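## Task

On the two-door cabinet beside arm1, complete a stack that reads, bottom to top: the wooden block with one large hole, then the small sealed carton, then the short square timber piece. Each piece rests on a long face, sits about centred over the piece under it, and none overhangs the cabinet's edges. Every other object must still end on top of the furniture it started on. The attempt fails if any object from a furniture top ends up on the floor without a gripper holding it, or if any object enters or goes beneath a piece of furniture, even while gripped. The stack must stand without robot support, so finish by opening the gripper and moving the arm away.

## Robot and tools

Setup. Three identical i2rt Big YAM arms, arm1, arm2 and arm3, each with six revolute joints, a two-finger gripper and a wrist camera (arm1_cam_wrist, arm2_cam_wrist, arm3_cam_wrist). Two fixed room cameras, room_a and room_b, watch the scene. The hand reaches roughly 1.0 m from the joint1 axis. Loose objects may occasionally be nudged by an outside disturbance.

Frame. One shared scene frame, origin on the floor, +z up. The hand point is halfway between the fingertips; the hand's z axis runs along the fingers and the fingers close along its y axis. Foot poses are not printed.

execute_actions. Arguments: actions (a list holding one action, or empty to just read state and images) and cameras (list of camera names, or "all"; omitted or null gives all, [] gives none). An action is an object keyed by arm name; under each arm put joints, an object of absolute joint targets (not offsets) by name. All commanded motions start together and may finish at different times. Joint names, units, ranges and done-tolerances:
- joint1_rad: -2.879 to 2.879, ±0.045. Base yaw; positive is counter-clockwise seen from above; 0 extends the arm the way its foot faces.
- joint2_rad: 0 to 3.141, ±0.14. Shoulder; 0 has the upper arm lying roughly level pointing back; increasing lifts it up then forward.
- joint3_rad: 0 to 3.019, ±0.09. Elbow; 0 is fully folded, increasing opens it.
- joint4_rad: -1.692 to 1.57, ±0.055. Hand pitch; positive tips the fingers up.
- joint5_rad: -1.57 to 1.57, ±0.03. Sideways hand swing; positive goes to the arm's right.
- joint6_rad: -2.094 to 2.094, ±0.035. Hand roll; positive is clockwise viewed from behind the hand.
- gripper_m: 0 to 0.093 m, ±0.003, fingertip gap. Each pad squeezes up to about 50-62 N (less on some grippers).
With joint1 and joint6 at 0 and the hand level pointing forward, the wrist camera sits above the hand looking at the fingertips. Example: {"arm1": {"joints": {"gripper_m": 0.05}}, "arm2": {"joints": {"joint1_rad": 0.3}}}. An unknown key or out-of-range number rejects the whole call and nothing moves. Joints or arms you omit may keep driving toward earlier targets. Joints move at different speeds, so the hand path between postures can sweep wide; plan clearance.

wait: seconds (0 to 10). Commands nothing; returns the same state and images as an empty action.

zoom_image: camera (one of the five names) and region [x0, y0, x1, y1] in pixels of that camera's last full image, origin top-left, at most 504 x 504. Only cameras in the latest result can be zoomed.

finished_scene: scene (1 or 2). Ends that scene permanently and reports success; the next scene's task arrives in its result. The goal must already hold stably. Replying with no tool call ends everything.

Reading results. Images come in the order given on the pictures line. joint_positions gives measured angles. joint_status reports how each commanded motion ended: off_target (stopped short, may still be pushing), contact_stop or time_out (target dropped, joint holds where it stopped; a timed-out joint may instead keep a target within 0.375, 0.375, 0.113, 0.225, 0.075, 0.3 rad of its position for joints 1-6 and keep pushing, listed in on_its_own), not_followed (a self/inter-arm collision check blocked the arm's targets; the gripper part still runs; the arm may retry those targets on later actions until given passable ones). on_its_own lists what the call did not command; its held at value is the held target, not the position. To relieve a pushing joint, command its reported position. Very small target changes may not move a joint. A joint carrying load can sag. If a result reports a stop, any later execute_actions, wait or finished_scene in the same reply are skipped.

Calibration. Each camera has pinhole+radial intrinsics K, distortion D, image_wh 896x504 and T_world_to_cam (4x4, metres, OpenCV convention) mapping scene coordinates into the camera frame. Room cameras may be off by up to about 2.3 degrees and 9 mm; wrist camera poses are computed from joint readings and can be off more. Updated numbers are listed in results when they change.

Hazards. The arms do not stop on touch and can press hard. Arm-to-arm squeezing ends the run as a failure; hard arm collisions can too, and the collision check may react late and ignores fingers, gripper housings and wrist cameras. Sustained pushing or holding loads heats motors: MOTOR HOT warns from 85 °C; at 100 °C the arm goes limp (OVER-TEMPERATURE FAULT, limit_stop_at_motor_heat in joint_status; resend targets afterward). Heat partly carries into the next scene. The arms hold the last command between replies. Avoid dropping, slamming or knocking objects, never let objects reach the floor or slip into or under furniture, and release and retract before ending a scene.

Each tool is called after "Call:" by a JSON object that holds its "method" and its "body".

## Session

Call:
{"method": "execute_actions", "body": {"actions": []}}

Scene clock: 0.00 s.
arm1.joint_positions: joint1_rad=+0.871 joint2_rad=+0.320 joint3_rad=+1.699 joint4_rad=-1.535 joint5_rad=+0.035 joint6_rad=-0.015 gripper_m=+0.095
arm1.joint_status: not commanded
arm1.hand: x=+0.1931 y=+0.9471 z=+1.4867 quat_wxyz=(+0.138, +0.739, +0.181, -0.633) (m; scene frame)
arm2.joint_positions: joint1_rad=-0.582 joint2_rad=+0.349 joint3_rad=+1.703 joint4_rad=-1.213 joint5_rad=+0.272 joint6_rad=-0.074 gripper_m=+0.094
arm2.joint_status: not commanded
arm2.hand: x=-0.1070 y=+0.1342 z=+1.5948 quat_wxyz=(-0.460, +0.534, -0.388, -0.594) (m; scene frame)
arm3.joint_positions: joint1_rad=+0.668 joint2_rad=+0.445 joint3_rad=+1.713 joint4_rad=-1.479 joint5_rad=-0.181 joint6_rad=-0.236 gripper_m=+0.094
arm3.joint_status: not commanded
arm3.hand: x=-0.0366 y=-0.9752 z=+1.4556 quat_wxyz=(-0.584, +0.432, -0.645, -0.239) (m; scene frame)
pictures: arm1_cam_wrist, arm2_cam_wrist, arm3_cam_wrist, room_a, room_b
camera_calibration (this result's frames):
arm1_cam_wrist: T_world_to_cam=[[-0.44775, 0.892951, 0.0464623, -0.830778], [0.606907, 0.341657, -0.717589, 0.637966], [-0.656646, -0.293102, -0.694915, 1.55716], [0, 0, 0, 1]] pos_world=[0.263338, 0.980286, 1.57849]
arm2_cam_wrist: T_world_to_cam=[[0.960015, 0.279733, 0.0110174, 0.0490826], [0.142179, -0.453286, -0.879953, 1.48239], [-0.241158, 0.846334, -0.474934, 0.74388], [0, 0, 0, 1]] pos_world=[-0.0784926, 0.0286472, 1.65719]
arm3_cam_wrist: T_world_to_cam=[[0.841348, -0.500781, 0.203353, -0.755661], [-0.26902, -0.714316, -0.64605, 0.236431], [0.468788, 0.488846, -0.735708, 1.69344], [0, 0, 0, 1]] pos_world=[-0.0944851, -1.03737, 1.55229]
Images, in order (width x height): arm1_cam_wrist 896x504, arm2_cam_wrist 896x504, arm3_cam_wrist 896x504, room_a 896x504, room_b 896x504.

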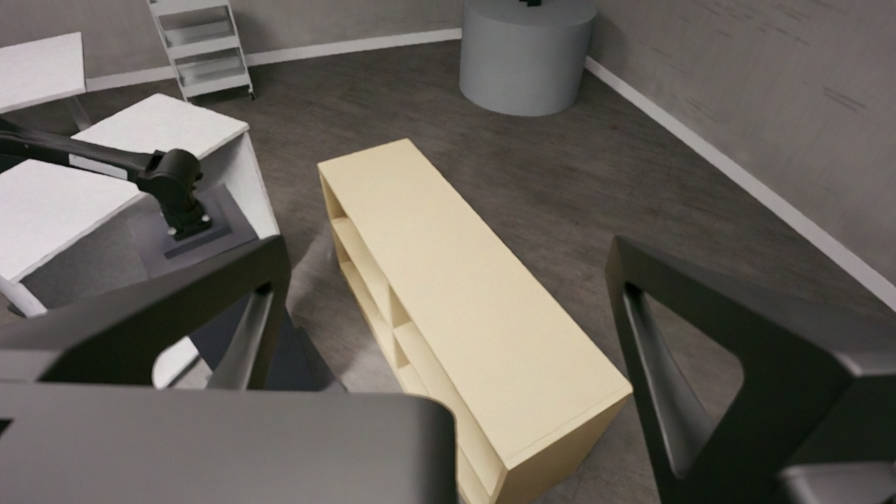

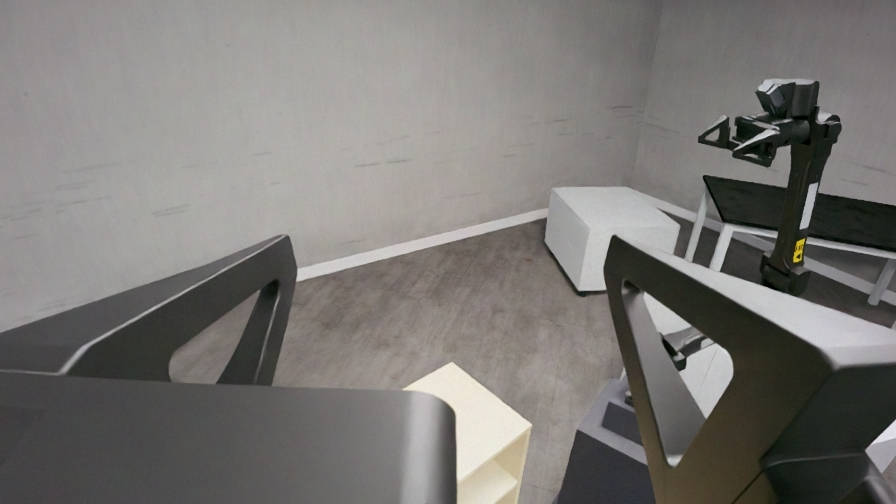

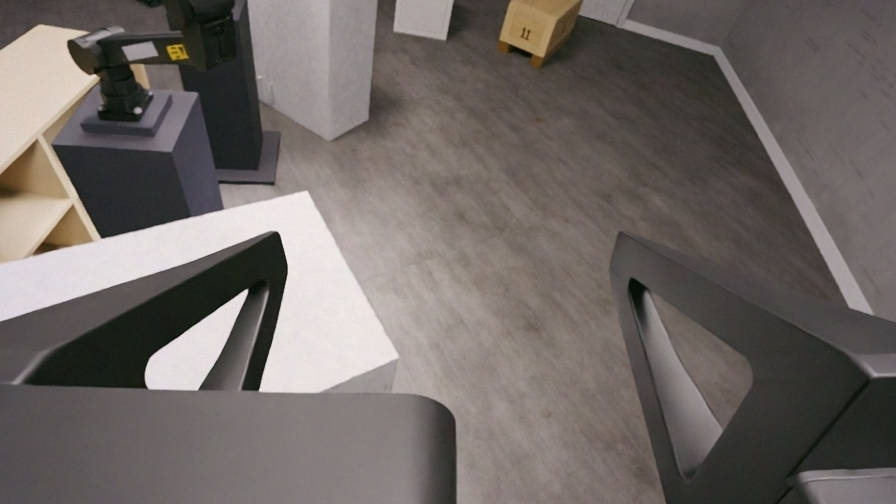

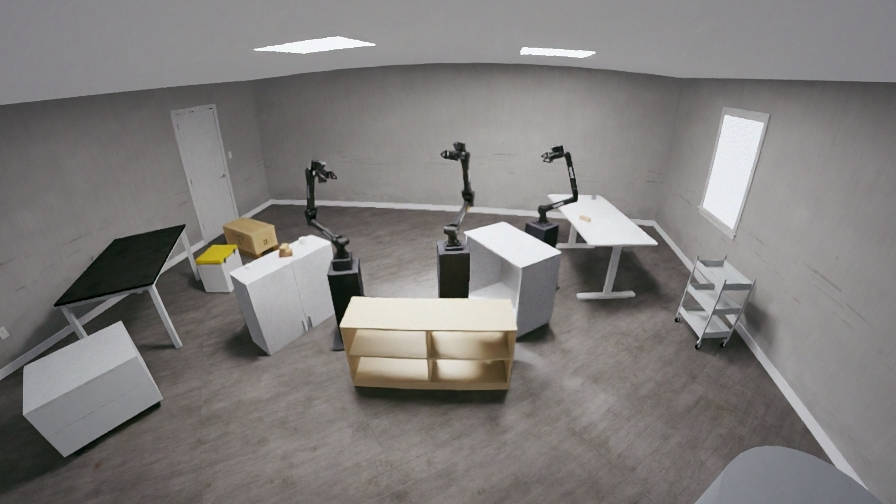

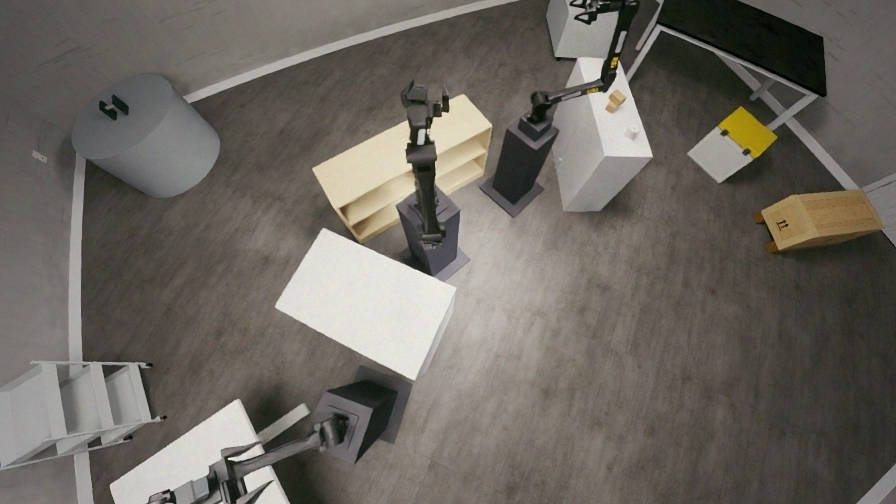

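Call:
{"method": "zoom_image", "body": {"camera": "room_b", "region": [530, 0, 730, 220]}}

Call:
{"method": "zoom_image", "body": {"camera": "room_a", "region": [220, 200, 370, 330]}}

Call:
{"method": "zoom_image", "body": {"camera": "room_a", "region": [510, 170, 670, 310]}}

Call:
{"method": "zoom_image", "body": {"camera": "room_b", "region": [60, 340, 420, 504]}}

Region (530, 0, 730, 220) of room_b's 896x504 image, scaled by 2.291, with more detail than that image has; it fills the left 458 columns of this view, and the rest is white.

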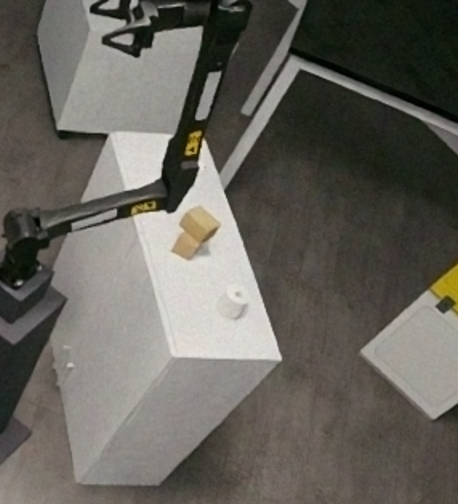

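Region (220, 200, 370, 330) of room_a's 896x504 image, scaled by 3.360, with more detail than that image has; it fills the top 437 rows of this view, and the rest is white.

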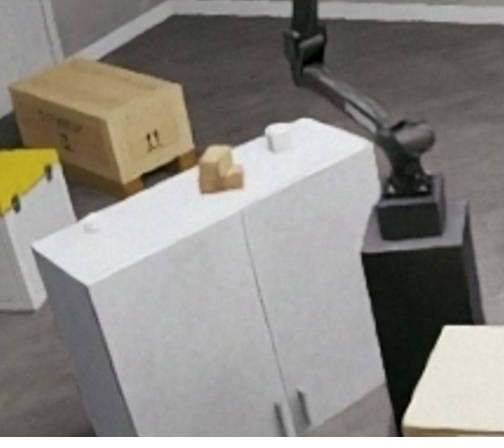

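Region (510, 170, 670, 310) of room_a's 896x504 image, scaled by 3.150, with more detail than that image has; it fills the top 441 rows of this view, and the rest is white.

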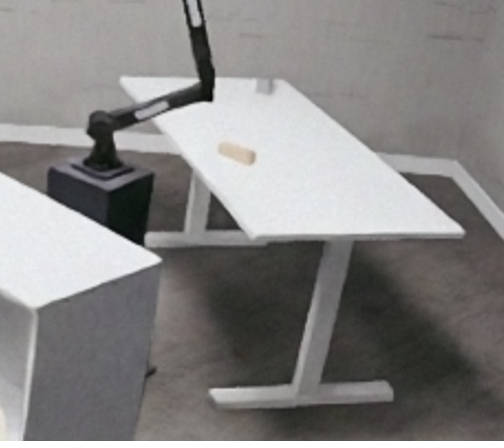

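Region (60, 340, 420, 504) of room_b's 896x504 image, scaled by 1.400, with more detail than that image has; it fills the top 230 rows of this view, and the rest is white.

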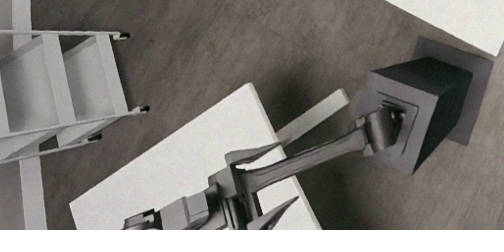

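Call:
{"method": "zoom_image", "body": {"camera": "room_a", "region": [430, 200, 590, 360]}}

Call:
{"method": "zoom_image", "body": {"camera": "room_b", "region": [260, 80, 520, 390]}}

Region (430, 200, 590, 360) of room_a's 896x504 image, scaled by 3.150, with more detail than that image has.

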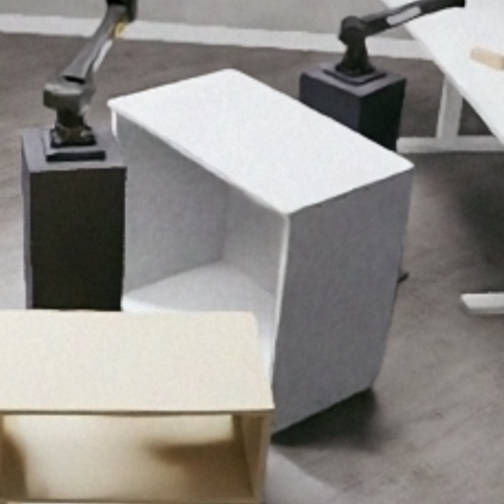

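Region (260, 80, 520, 390) of room_b's 896x504 image, scaled by 1.626, with more detail than that image has; it fills the left 423 columns of this view, and the rest is white.

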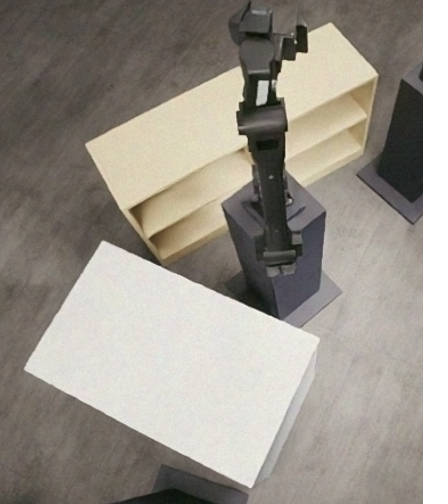

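Call:
{"method": "execute_actions", "body": {"actions": [{"arm1":{"joints":{"joint1_rad":-2.0,"joint2_rad":1.70,"joint3_rad":1.88,"joint4_rad":-1.65,"joint5_rad":0,"joint6_rad":0,"gripper_m":0.09}},"arm3":{"joints":{"joint1_rad":-2.10,"joint2_rad":1.76,"joint3_rad":1.63,"joint4_rad":-1.37,"joint5_rad":0,"joint6_rad":0,"gripper_m":0.09}},"arm2":{"joints":{"joint1_rad":-0.63,"joint2_rad":2.0,"joint3_rad":1.92,"joint4_rad":-1.19,"joint5_rad":0,"joint6_rad":0,"gripper_m":0.09}}}]}}

Scene clock: 122.63 s.
arm1.joint_positions: joint1_rad=-2.009 joint2_rad=+1.729 joint3_rad=+1.851 joint4_rad=-1.634 joint5_rad=-0.001 joint6_rad=-0.013 gripper_m=+0.090
arm1.joint_status: all done
arm1.hand: x=+0.5917 y=+1.3139 z=+1.1339 quat_wxyz=(-0.029, +0.374, -0.927, -0.014) (m; scene frame)
arm2.joint_positions: joint1_rad=-0.623 joint2_rad=+2.003 joint3_rad=+1.899 joint4_rad=-1.186 joint5_rad=+0.002 joint6_rad=-0.013 gripper_m=+0.090
arm2.joint_status: all done
arm2.hand: x=-0.4848 y=+0.6974 z=+1.0300 quat_wxyz=(-0.067, +0.859, -0.493, -0.119) (m; scene frame)
arm3.joint_positions: joint1_rad=-2.111 joint2_rad=+1.781 joint3_rad=+1.611 joint4_rad=-1.370 joint5_rad=+0.000 joint6_rad=-0.010 gripper_m=+0.090
arm3.joint_status: all done
arm3.hand: x=-0.2768 y=-1.5454 z=+0.9633 quat_wxyz=(-0.010, -0.834, -0.551, +0.011) (m; scene frame)
pictures: arm1_cam_wrist, arm2_cam_wrist, arm3_cam_wrist, room_a, room_b
camera_calibration (this result's frames):
arm1_cam_wrist: T_world_to_cam=[[0.709879, -0.704315, -0.00362161, 0.507071], [-0.601199, -0.608611, 0.517835, 0.580093], [-0.366923, -0.365423, -0.855473, 1.7869], [0, 0, 0, 1]] pos_world=[0.644447, 1.36316, 1.23009]
arm2_cam_wrist: T_world_to_cam=[[0.872057, 0.489335, -0.00822752, 0.0914906], [0.462209, -0.817958, 0.342502, 0.444764], [0.160868, -0.302484, -0.939481, 1.38246], [0, 0, 0, 1]] pos_world=[-0.507753, 0.737201, 1.14722]
arm3_cam_wrist: T_world_to_cam=[[-0.923604, 0.383011, -0.0160516, 0.349667], [0.306205, 0.762288, 0.570225, 0.715952], [0.230639, 0.521747, -0.821332, 1.79], [0, 0, 0, 1]] pos_world=[-0.309116, -1.61361, 1.06754]
Images, in order (width x height): arm1_cam_wrist 896x504, arm2_cam_wrist 896x504, arm3_cam_wrist 896x504, room_a 896x504, room_b 896x504.

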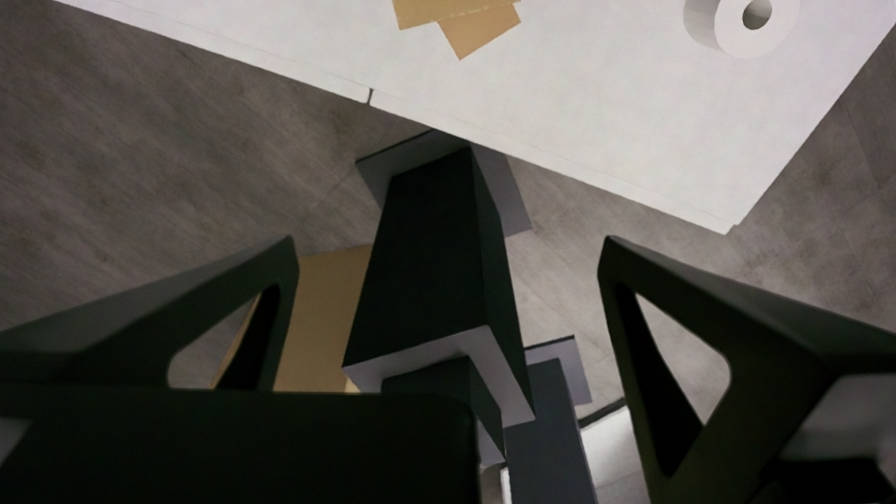

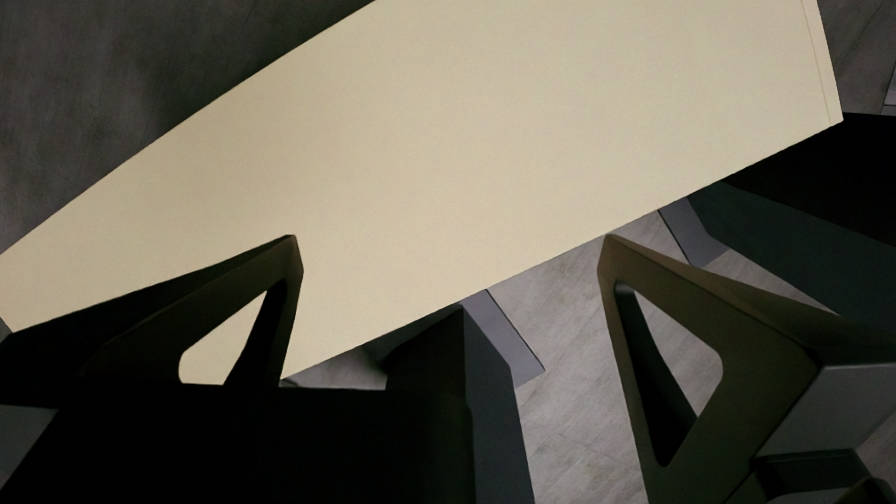

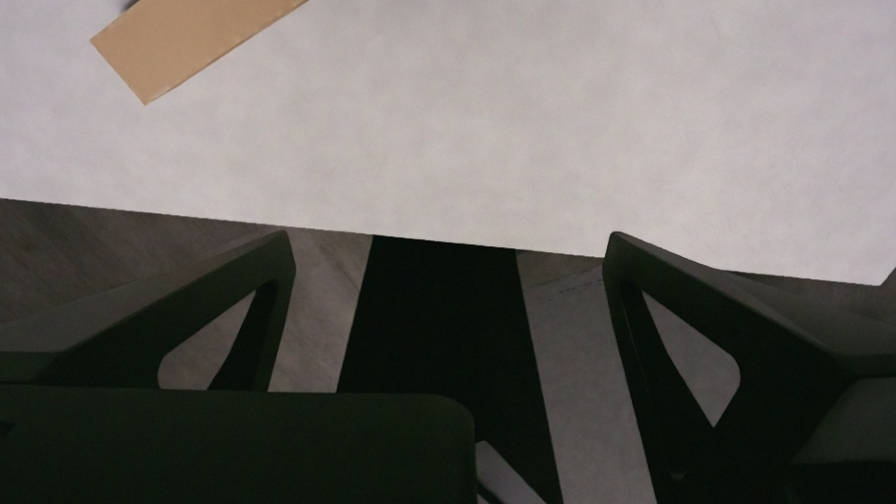

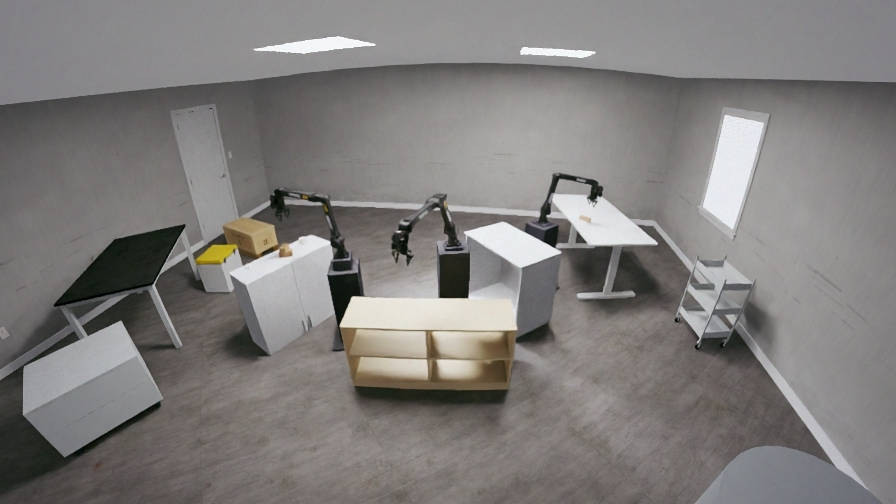

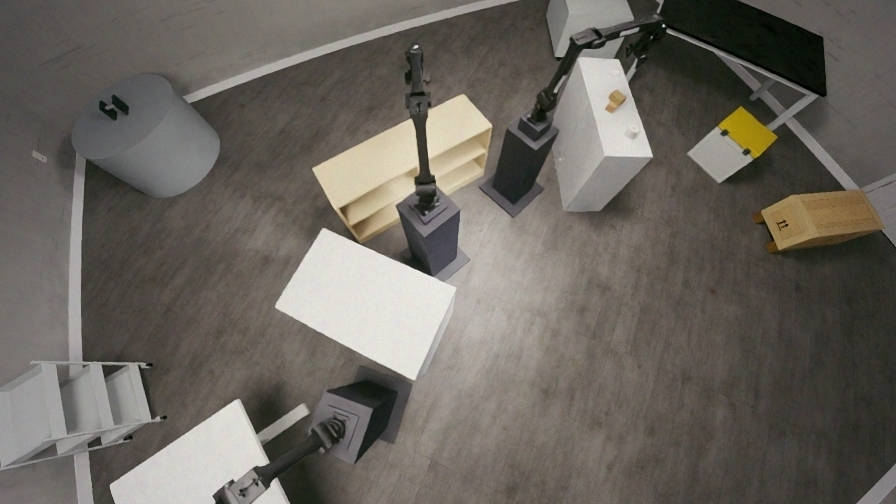

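Call:
{"method": "execute_actions", "body": {"actions": [{"arm1":{"joints":{"joint4_rad":-1.28}},"arm3":{"joints":{"joint1_rad":-1.864,"joint2_rad":1.92,"joint3_rad":1.585,"joint4_rad":-1.02,"joint6_rad":1.343}},"arm2":{"joints":{"joint1_rad":-0.95}}}], "cameras": ["arm1_cam_wrist","arm2_cam_wrist","arm3_cam_wrist"]}}

Scene clock: 174.83 s.
arm1.joint_positions: joint1_rad=-2.009 joint2_rad=+1.729 joint3_rad=+1.851 joint4_rad=-1.303 joint5_rad=-0.001 joint6_rad=-0.013 gripper_m=+0.090
arm1.joint_status: all done
arm1.hand: x=+0.6493 y=+1.3679 z=+1.1523 quat_wxyz=(-0.183, +0.367, -0.909, -0.073) (m; scene frame)
arm2.joint_positions: joint1_rad=-0.942 joint2_rad=+2.003 joint3_rad=+1.899 joint4_rad=-1.186 joint5_rad=+0.000 joint6_rad=-0.010 gripper_m=+0.090
arm2.joint_status: all done
arm2.hand: x=-0.2797 y=+0.7741 z=+1.0287 quat_wxyz=(-0.085, +0.770, -0.624, -0.106) (m; scene frame)
arm3.joint_positions: joint1_rad=-1.863 joint2_rad=+1.940 joint3_rad=+1.568 joint4_rad=-1.036 joint5_rad=-0.001 joint6_rad=+1.331 gripper_m=+0.090
arm3.joint_status: all done
arm3.hand: x=-0.1562 y=-1.6498 z=+0.8650 quat_wxyz=(-0.080, -0.996, -0.037, +0.013) (m; scene frame)
pictures: arm1_cam_wrist, arm2_cam_wrist, arm3_cam_wrist
camera_calibration (this result's frames):
arm1_cam_wrist: T_world_to_cam=[[0.708693, -0.705472, 0.00800934, 0.493225], [-0.690693, -0.691442, 0.211782, 1.1621], [-0.143868, -0.15562, -0.977284, 1.55208], [0, 0, 0, 1]] pos_world=[0.676401, 1.39301, 1.26676]
arm2_cam_wrist: T_world_to_cam=[[0.981989, 0.188758, -0.00822059, 0.138557], [0.180009, -0.921485, 0.344183, 0.412599], [0.0573922, -0.339464, -0.938867, 1.37057], [0, 0, 0, 1]] pos_world=[-0.288993, 0.819307, 1.14591]
arm3_cam_wrist: T_world_to_cam=[[-0.0854535, 0.981732, -0.170002, 1.75128], [0.812065, 0.167487, 0.559015, -0.0778714], [0.577276, -0.090283, -0.811542, 0.771902], [0, 0, 0, 1]] pos_world=[-0.232711, -1.63655, 0.967683]
Images, in order (width x height): arm1_cam_wrist 896x504, arm2_cam_wrist 896x504, arm3_cam_wrist 896x504.

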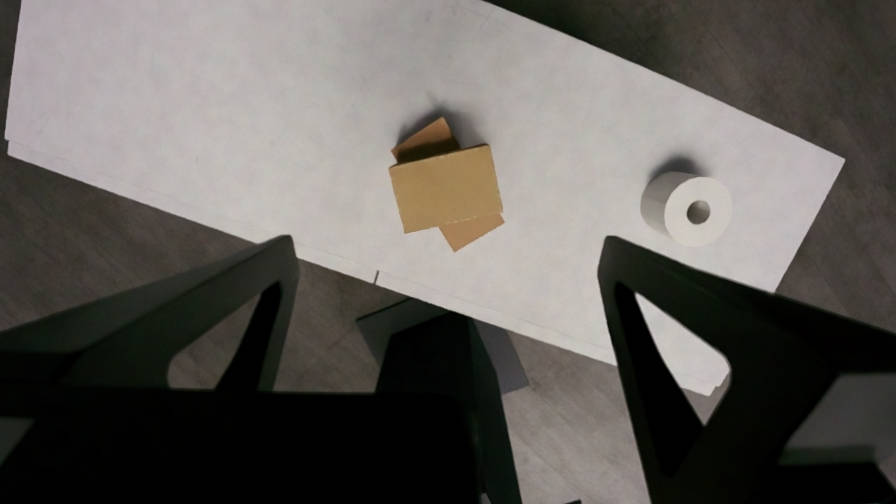

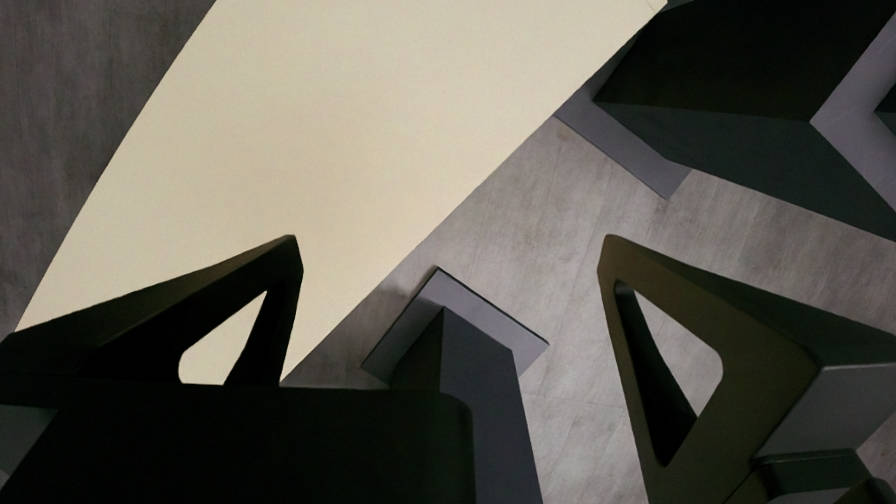

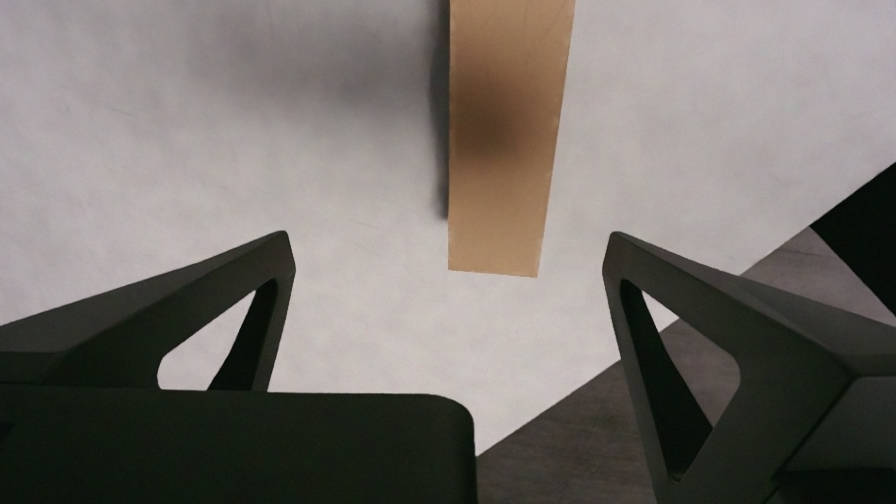

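Call:
{"method": "execute_actions", "body": {"actions": []}}

Scene clock: 210.00 s.
arm1.joint_positions: joint1_rad=-2.009 joint2_rad=+1.729 joint3_rad=+1.851 joint4_rad=-1.303 joint5_rad=-0.001 joint6_rad=-0.013 gripper_m=+0.090
arm1.joint_status: all done
arm1.hand: x=+0.6493 y=+1.3679 z=+1.1523 quat_wxyz=(-0.183, +0.367, -0.909, -0.073) (m; scene frame)
arm2.joint_positions: joint1_rad=-0.942 joint2_rad=+2.003 joint3_rad=+1.899 joint4_rad=-1.186 joint5_rad=+0.000 joint6_rad=-0.010 gripper_m=+0.090
arm2.joint_status: all done
arm2.hand: x=-0.2797 y=+0.7741 z=+1.0287 quat_wxyz=(-0.085, +0.770, -0.624, -0.106) (m; scene frame)
arm3.joint_positions: joint1_rad=-1.863 joint2_rad=+1.940 joint3_rad=+1.568 joint4_rad=-1.036 joint5_rad=-0.001 joint6_rad=+1.331 gripper_m=+0.090
arm3.joint_status: all done
arm3.hand: x=-0.1562 y=-1.6498 z=+0.8650 quat_wxyz=(-0.080, -0.996, -0.037, +0.013) (m; scene frame)
pictures: arm1_cam_wrist, arm2_cam_wrist, arm3_cam_wrist, room_a, room_b
camera_calibration (this result's frames):
arm1_cam_wrist: T_world_to_cam=[[0.708693, -0.705472, 0.00800934, 0.493225], [-0.690693, -0.691442, 0.211782, 1.1621], [-0.143868, -0.15562, -0.977284, 1.55208], [0, 0, 0, 1]] pos_world=[0.676401, 1.39301, 1.26676]
arm2_cam_wrist: T_world_to_cam=[[0.981989, 0.188758, -0.00822059, 0.138557], [0.180009, -0.921485, 0.344183, 0.412599], [0.0573922, -0.339464, -0.938867, 1.37057], [0, 0, 0, 1]] pos_world=[-0.288993, 0.819307, 1.14591]
arm3_cam_wrist: T_world_to_cam=[[-0.0850735, 0.981762, -0.170015, 1.7514], [0.812094, 0.167186, 0.559064, -0.0784062], [0.577292, -0.0905065, -0.811506, 0.771504], [0, 0, 0, 1]] pos_world=[-0.232712, -1.63652, 0.967678]
Images, in order (width x height): arm1_cam_wrist 896x504, arm2_cam_wrist 896x504, arm3_cam_wrist 896x504, room_a 896x504, room_b 896x504.

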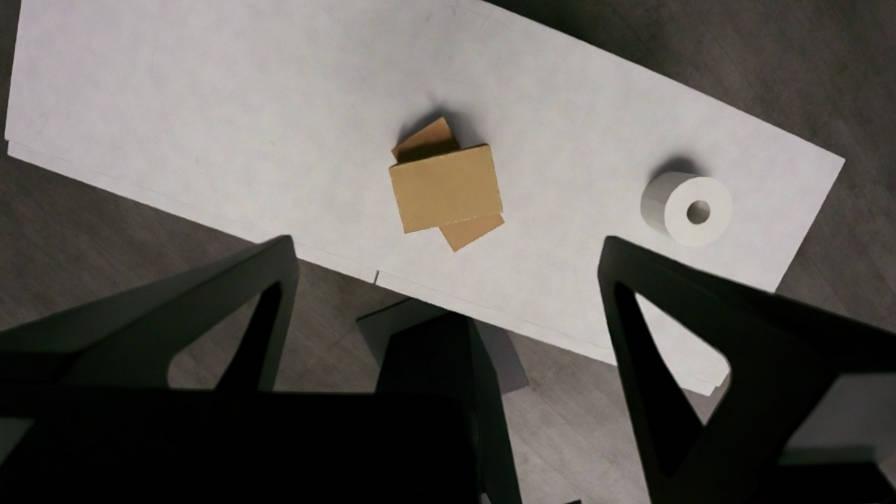

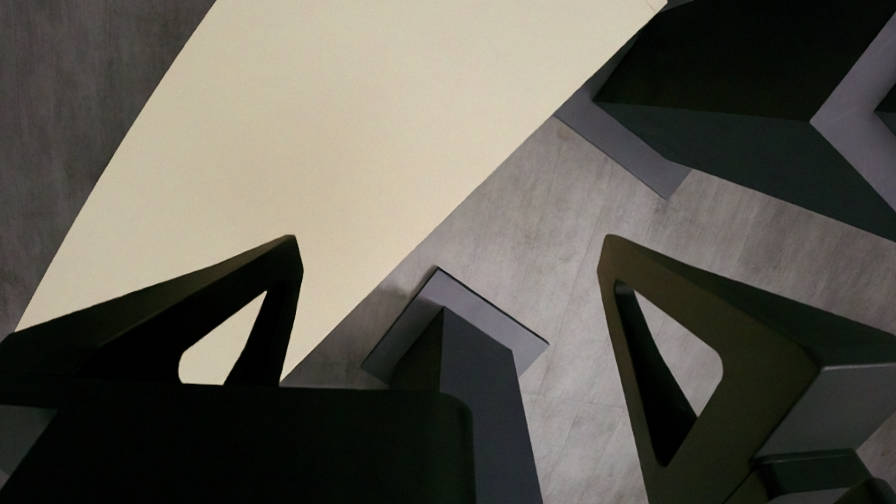

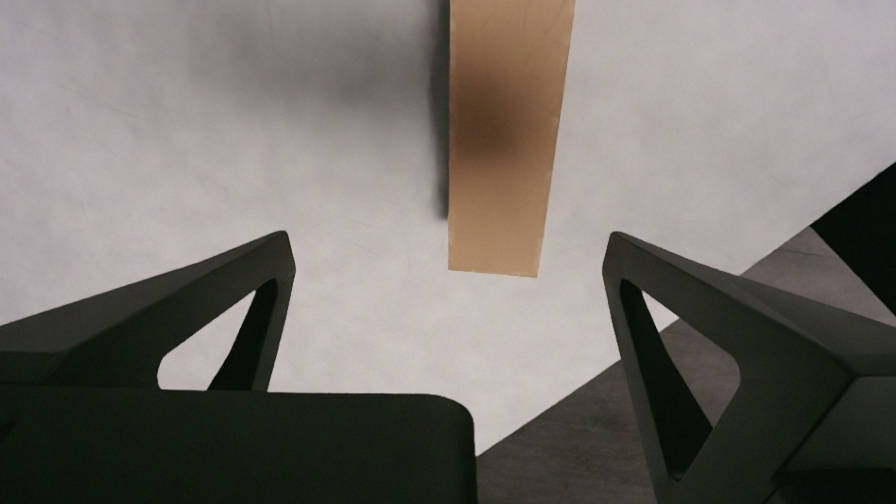

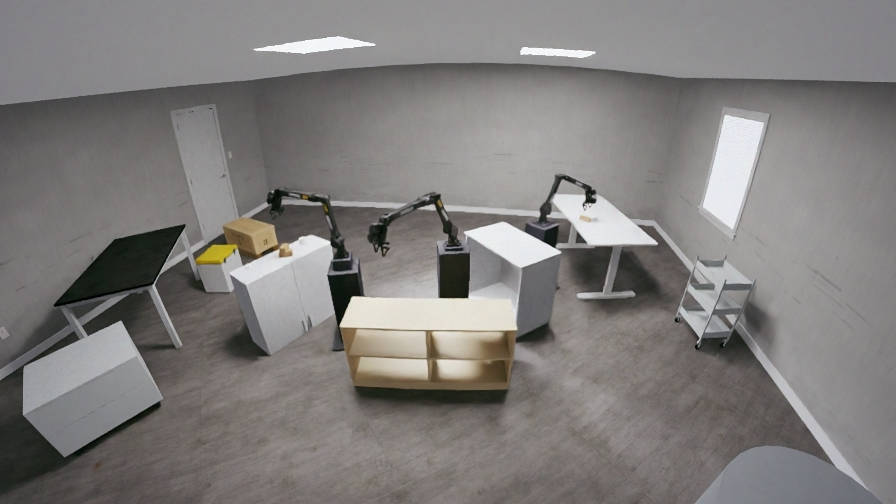

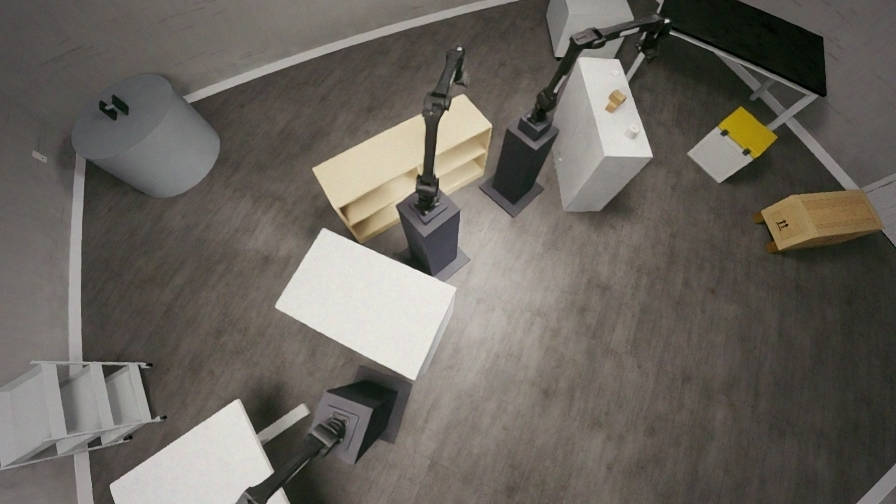

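Call:
{"method": "zoom_image", "body": {"camera": "arm1_cam_wrist", "region": [360, 90, 540, 270]}}

Call:
{"method": "zoom_image", "body": {"camera": "arm3_cam_wrist", "region": [380, 0, 640, 300]}}

Region (360, 90, 540, 270) of arm1_cam_wrist's 896x504 image, scaled by 2.800, with more detail than that image has.

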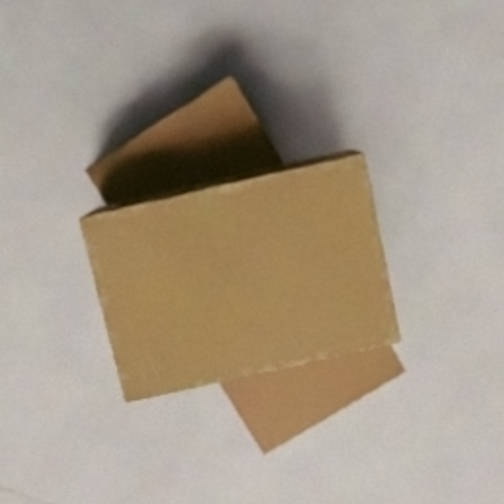

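Region (380, 0, 640, 300) of arm3_cam_wrist's 896x504 image, scaled by 1.680, with more detail than that image has; it fills the left 437 columns of this view, and the rest is white.

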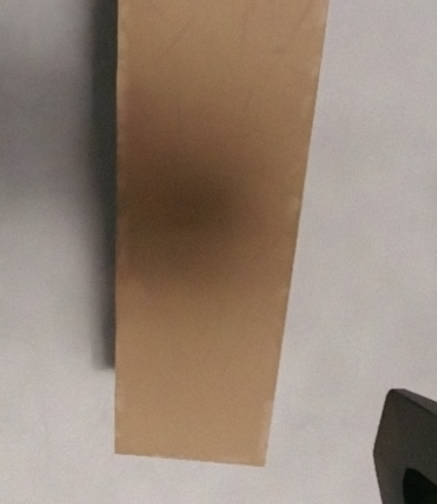

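Call:
{"method": "zoom_image", "body": {"camera": "room_b", "region": [560, 50, 680, 170]}}

Call:
{"method": "zoom_image", "body": {"camera": "room_a", "region": [230, 200, 350, 290]}}

Region (560, 50, 680, 170) of room_b's 896x504 image, scaled by 4.200, with more detail than that image has.

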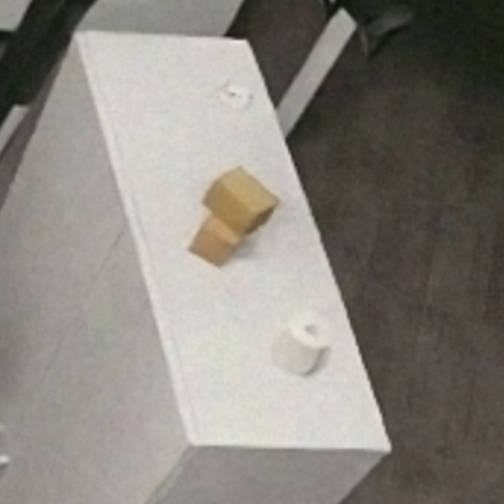

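Region (230, 200, 350, 290) of room_a's 896x504 image, scaled by 4.200, with more detail than that image has; it fills the top 378 rows of this view, and the rest is white.

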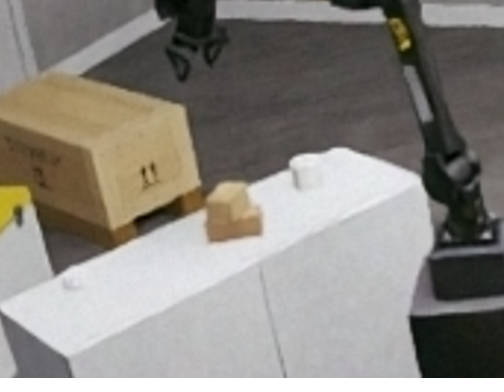

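Call:
{"method": "execute_actions", "body": {"actions": [{"arm3": {"joints": {"joint2_rad": 2.095, "joint4_rad": -0.99, "joint6_rad": 1.32}}, "arm1": {"joints": {"joint1_rad": -1.87}}, "arm2": {"joints": {"joint1_rad": 0.7, "joint2_rad": 1.75, "joint3_rad": 1.27, "joint4_rad": -0.77}}}], "cameras": ["arm1_cam_wrist", "arm3_cam_wrist", "room_a"]}}

Scene clock: 331.87 s.
arm1.joint_positions: joint1_rad=-1.865 joint2_rad=+1.729 joint3_rad=+1.851 joint4_rad=-1.303 joint5_rad=-0.001 joint6_rad=-0.013 gripper_m=+0.090
arm1.joint_status: all done
arm1.hand: x=+0.5837 y=+1.4285 z=+1.1525 quat_wxyz=(-0.177, +0.431, -0.881, -0.086) (m; scene frame)
arm2.joint_positions: joint1_rad=+0.709 joint2_rad=+1.767 joint3_rad=+1.273 joint4_rad=-0.777 joint5_rad=-0.002 joint6_rad=-0.010 gripper_m=+0.090
arm2.joint_status: all done
arm2.hand: x=-0.6928 y=-0.0608 z=+0.9401 quat_wxyz=(+0.025, +0.978, +0.142, -0.150) (m; scene frame)
arm3.joint_positions: joint1_rad=-1.863 joint2_rad=+2.115 joint3_rad=+1.568 joint4_rad=-1.002 joint5_rad=-0.001 joint6_rad=+1.331 gripper_m=+0.090
arm3.joint_status: all done
arm3.hand: x=-0.1541 y=-1.6401 z=+0.7624 quat_wxyz=(-0.011, -0.999, -0.037, -0.001) (m; scene frame)
pictures: arm1_cam_wrist, arm3_cam_wrist, room_a
camera_calibration (this result's frames):
arm1_cam_wrist: T_world_to_cam=[[0.802475, -0.596618, 0.00893226, 0.371112], [-0.584662, -0.783227, 0.211485, 1.22819], [-0.11918, -0.174934, -0.97734, 1.56551], [0, 0, 0, 1]] pos_world=[0.606847, 1.45723, 1.26698]
arm3_cam_wrist: T_world_to_cam=[[-0.0834524, 0.995916, -0.0344504, 1.64475], [0.7986, 0.0875165, 0.595465, -0.184885], [0.596049, 0.0221809, -0.802642, 0.868758], [0, 0, 0, 1]] pos_world=[-0.232914, -1.64112, 0.864057]
Images, in order (width x height): arm1_cam_wrist 896x504, arm3_cam_wrist 896x504, room_a 896x504.

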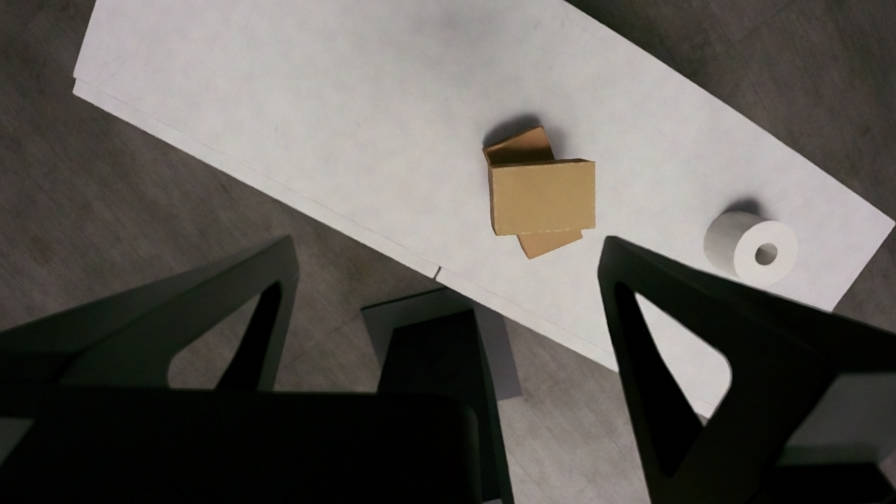

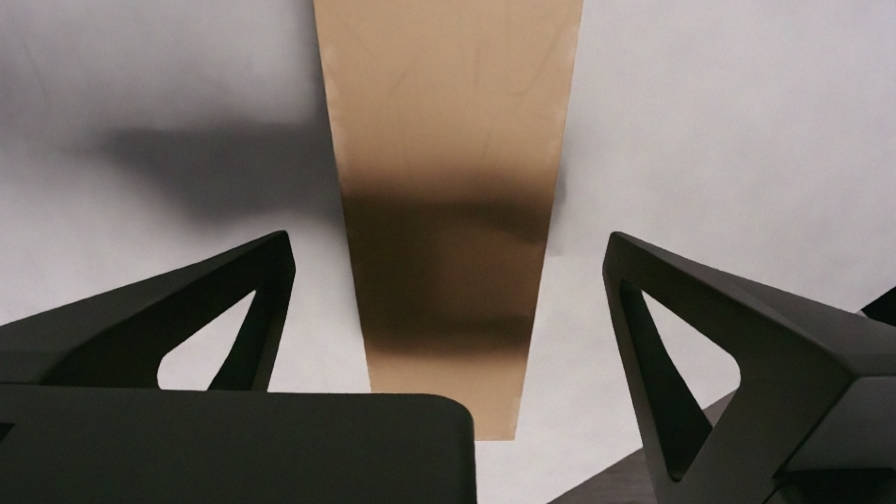

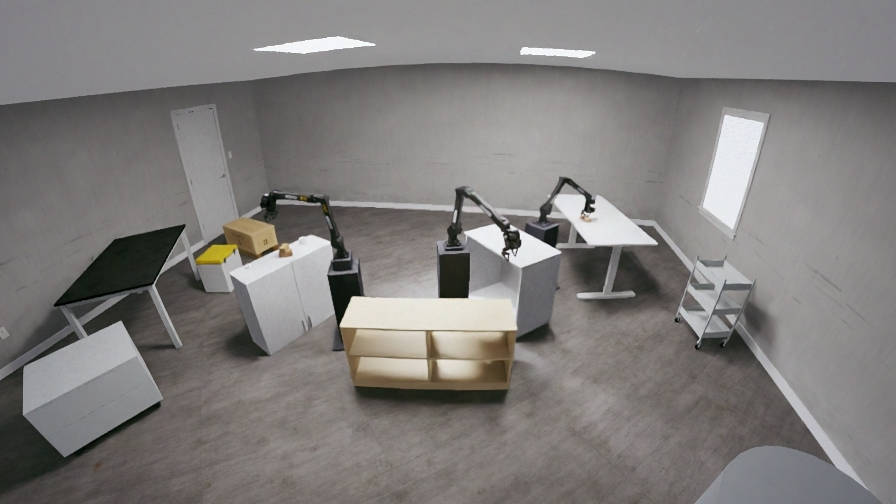

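Call:
{"method": "execute_actions", "body": {"actions": [{"arm3": {"joints": {"joint2_rad": 2.132, "gripper_m": 0.035}}}], "cameras": ["arm1_cam_wrist", "arm3_cam_wrist"]}}

Call:
{"method": "zoom_image", "body": {"camera": "arm1_cam_wrist", "region": [460, 100, 640, 280]}}

Scene clock: 341.93 s.
arm1.joint_positions: joint1_rad=-1.865 joint2_rad=+1.729 joint3_rad=+1.851 joint4_rad=-1.303 joint5_rad=-0.001 joint6_rad=-0.013 gripper_m=+0.090
arm1.joint_status: not commanded
arm1.hand: x=+0.5837 y=+1.4285 z=+1.1525 quat_wxyz=(-0.177, +0.431, -0.881, -0.086) (m; scene frame)
arm2.joint_positions: joint1_rad=+0.709 joint2_rad=+1.767 joint3_rad=+1.273 joint4_rad=-0.777 joint5_rad=-0.002 joint6_rad=-0.010 gripper_m=+0.090
arm2.joint_status: not commanded
arm2.hand: x=-0.6928 y=-0.0608 z=+0.9401 quat_wxyz=(+0.025, +0.978, +0.142, -0.150) (m; scene frame)
arm3.joint_positions: joint1_rad=-1.863 joint2_rad=+2.118 joint3_rad=+1.568 joint4_rad=-1.002 joint5_rad=-0.001 joint6_rad=+1.331 gripper_m=+0.045
arm3.joint_status: gripper_m off_target (ended at +0.045, target +0.035); the others done
arm3.hand: x=-0.1540 y=-1.6397 z=+0.7606 quat_wxyz=(-0.010, -0.999, -0.037, -0.001) (m; scene frame)
pictures: arm1_cam_wrist, arm3_cam_wrist
camera_calibration (this result's frames):
arm1_cam_wrist: T_world_to_cam=[[0.802475, -0.596618, 0.00893226, 0.371112], [-0.584662, -0.783227, 0.211485, 1.22819], [-0.11918, -0.174934, -0.97734, 1.56551], [0, 0, 0, 1]] pos_world=[0.606847, 1.45723, 1.26698]
arm3_cam_wrist: T_world_to_cam=[[-0.0838323, 0.99597, -0.0318645, 1.64239], [0.798309, 0.0862641, 0.596039, -0.186448], [0.596385, 0.0245295, -0.802323, 0.870935], [0, 0, 0, 1]] pos_world=[-0.232885, -1.64105, 0.862235]
Images, in order (width x height): arm1_cam_wrist 896x504, arm3_cam_wrist 896x504.

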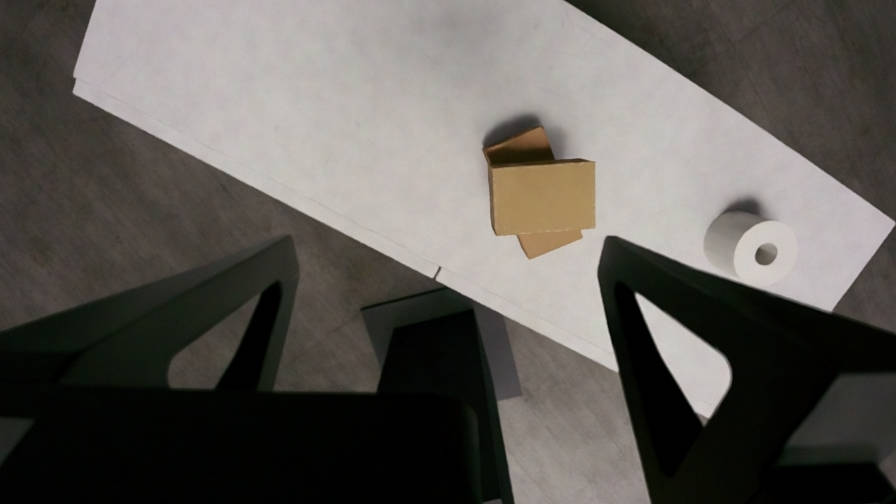

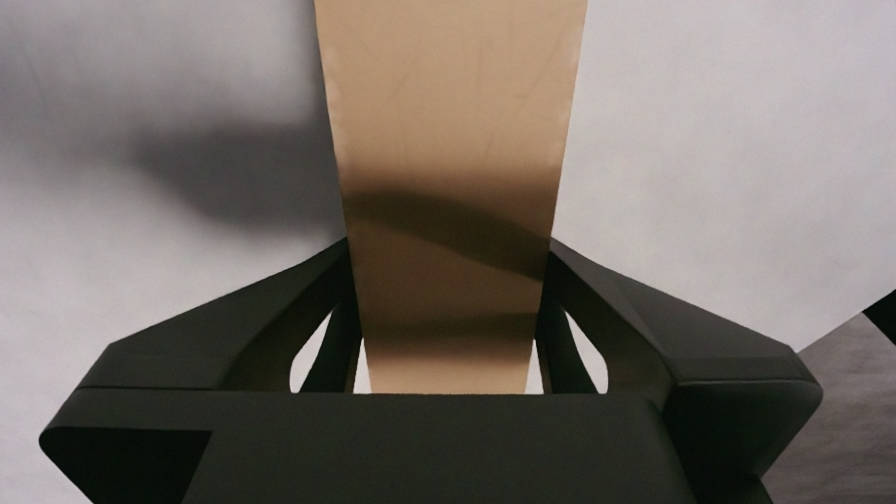

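Region (460, 100, 640, 280) of arm1_cam_wrist's 896x504 image, scaled by 2.800, with more detail than that image has.

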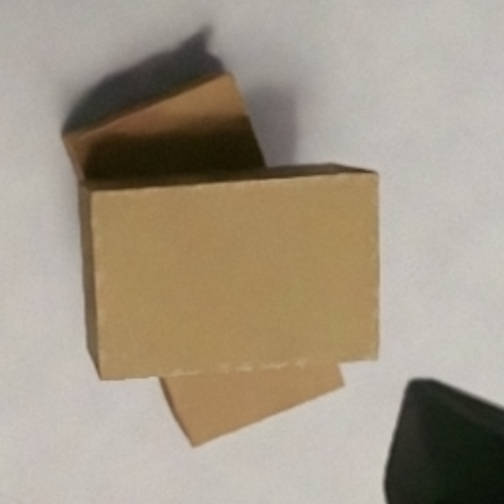

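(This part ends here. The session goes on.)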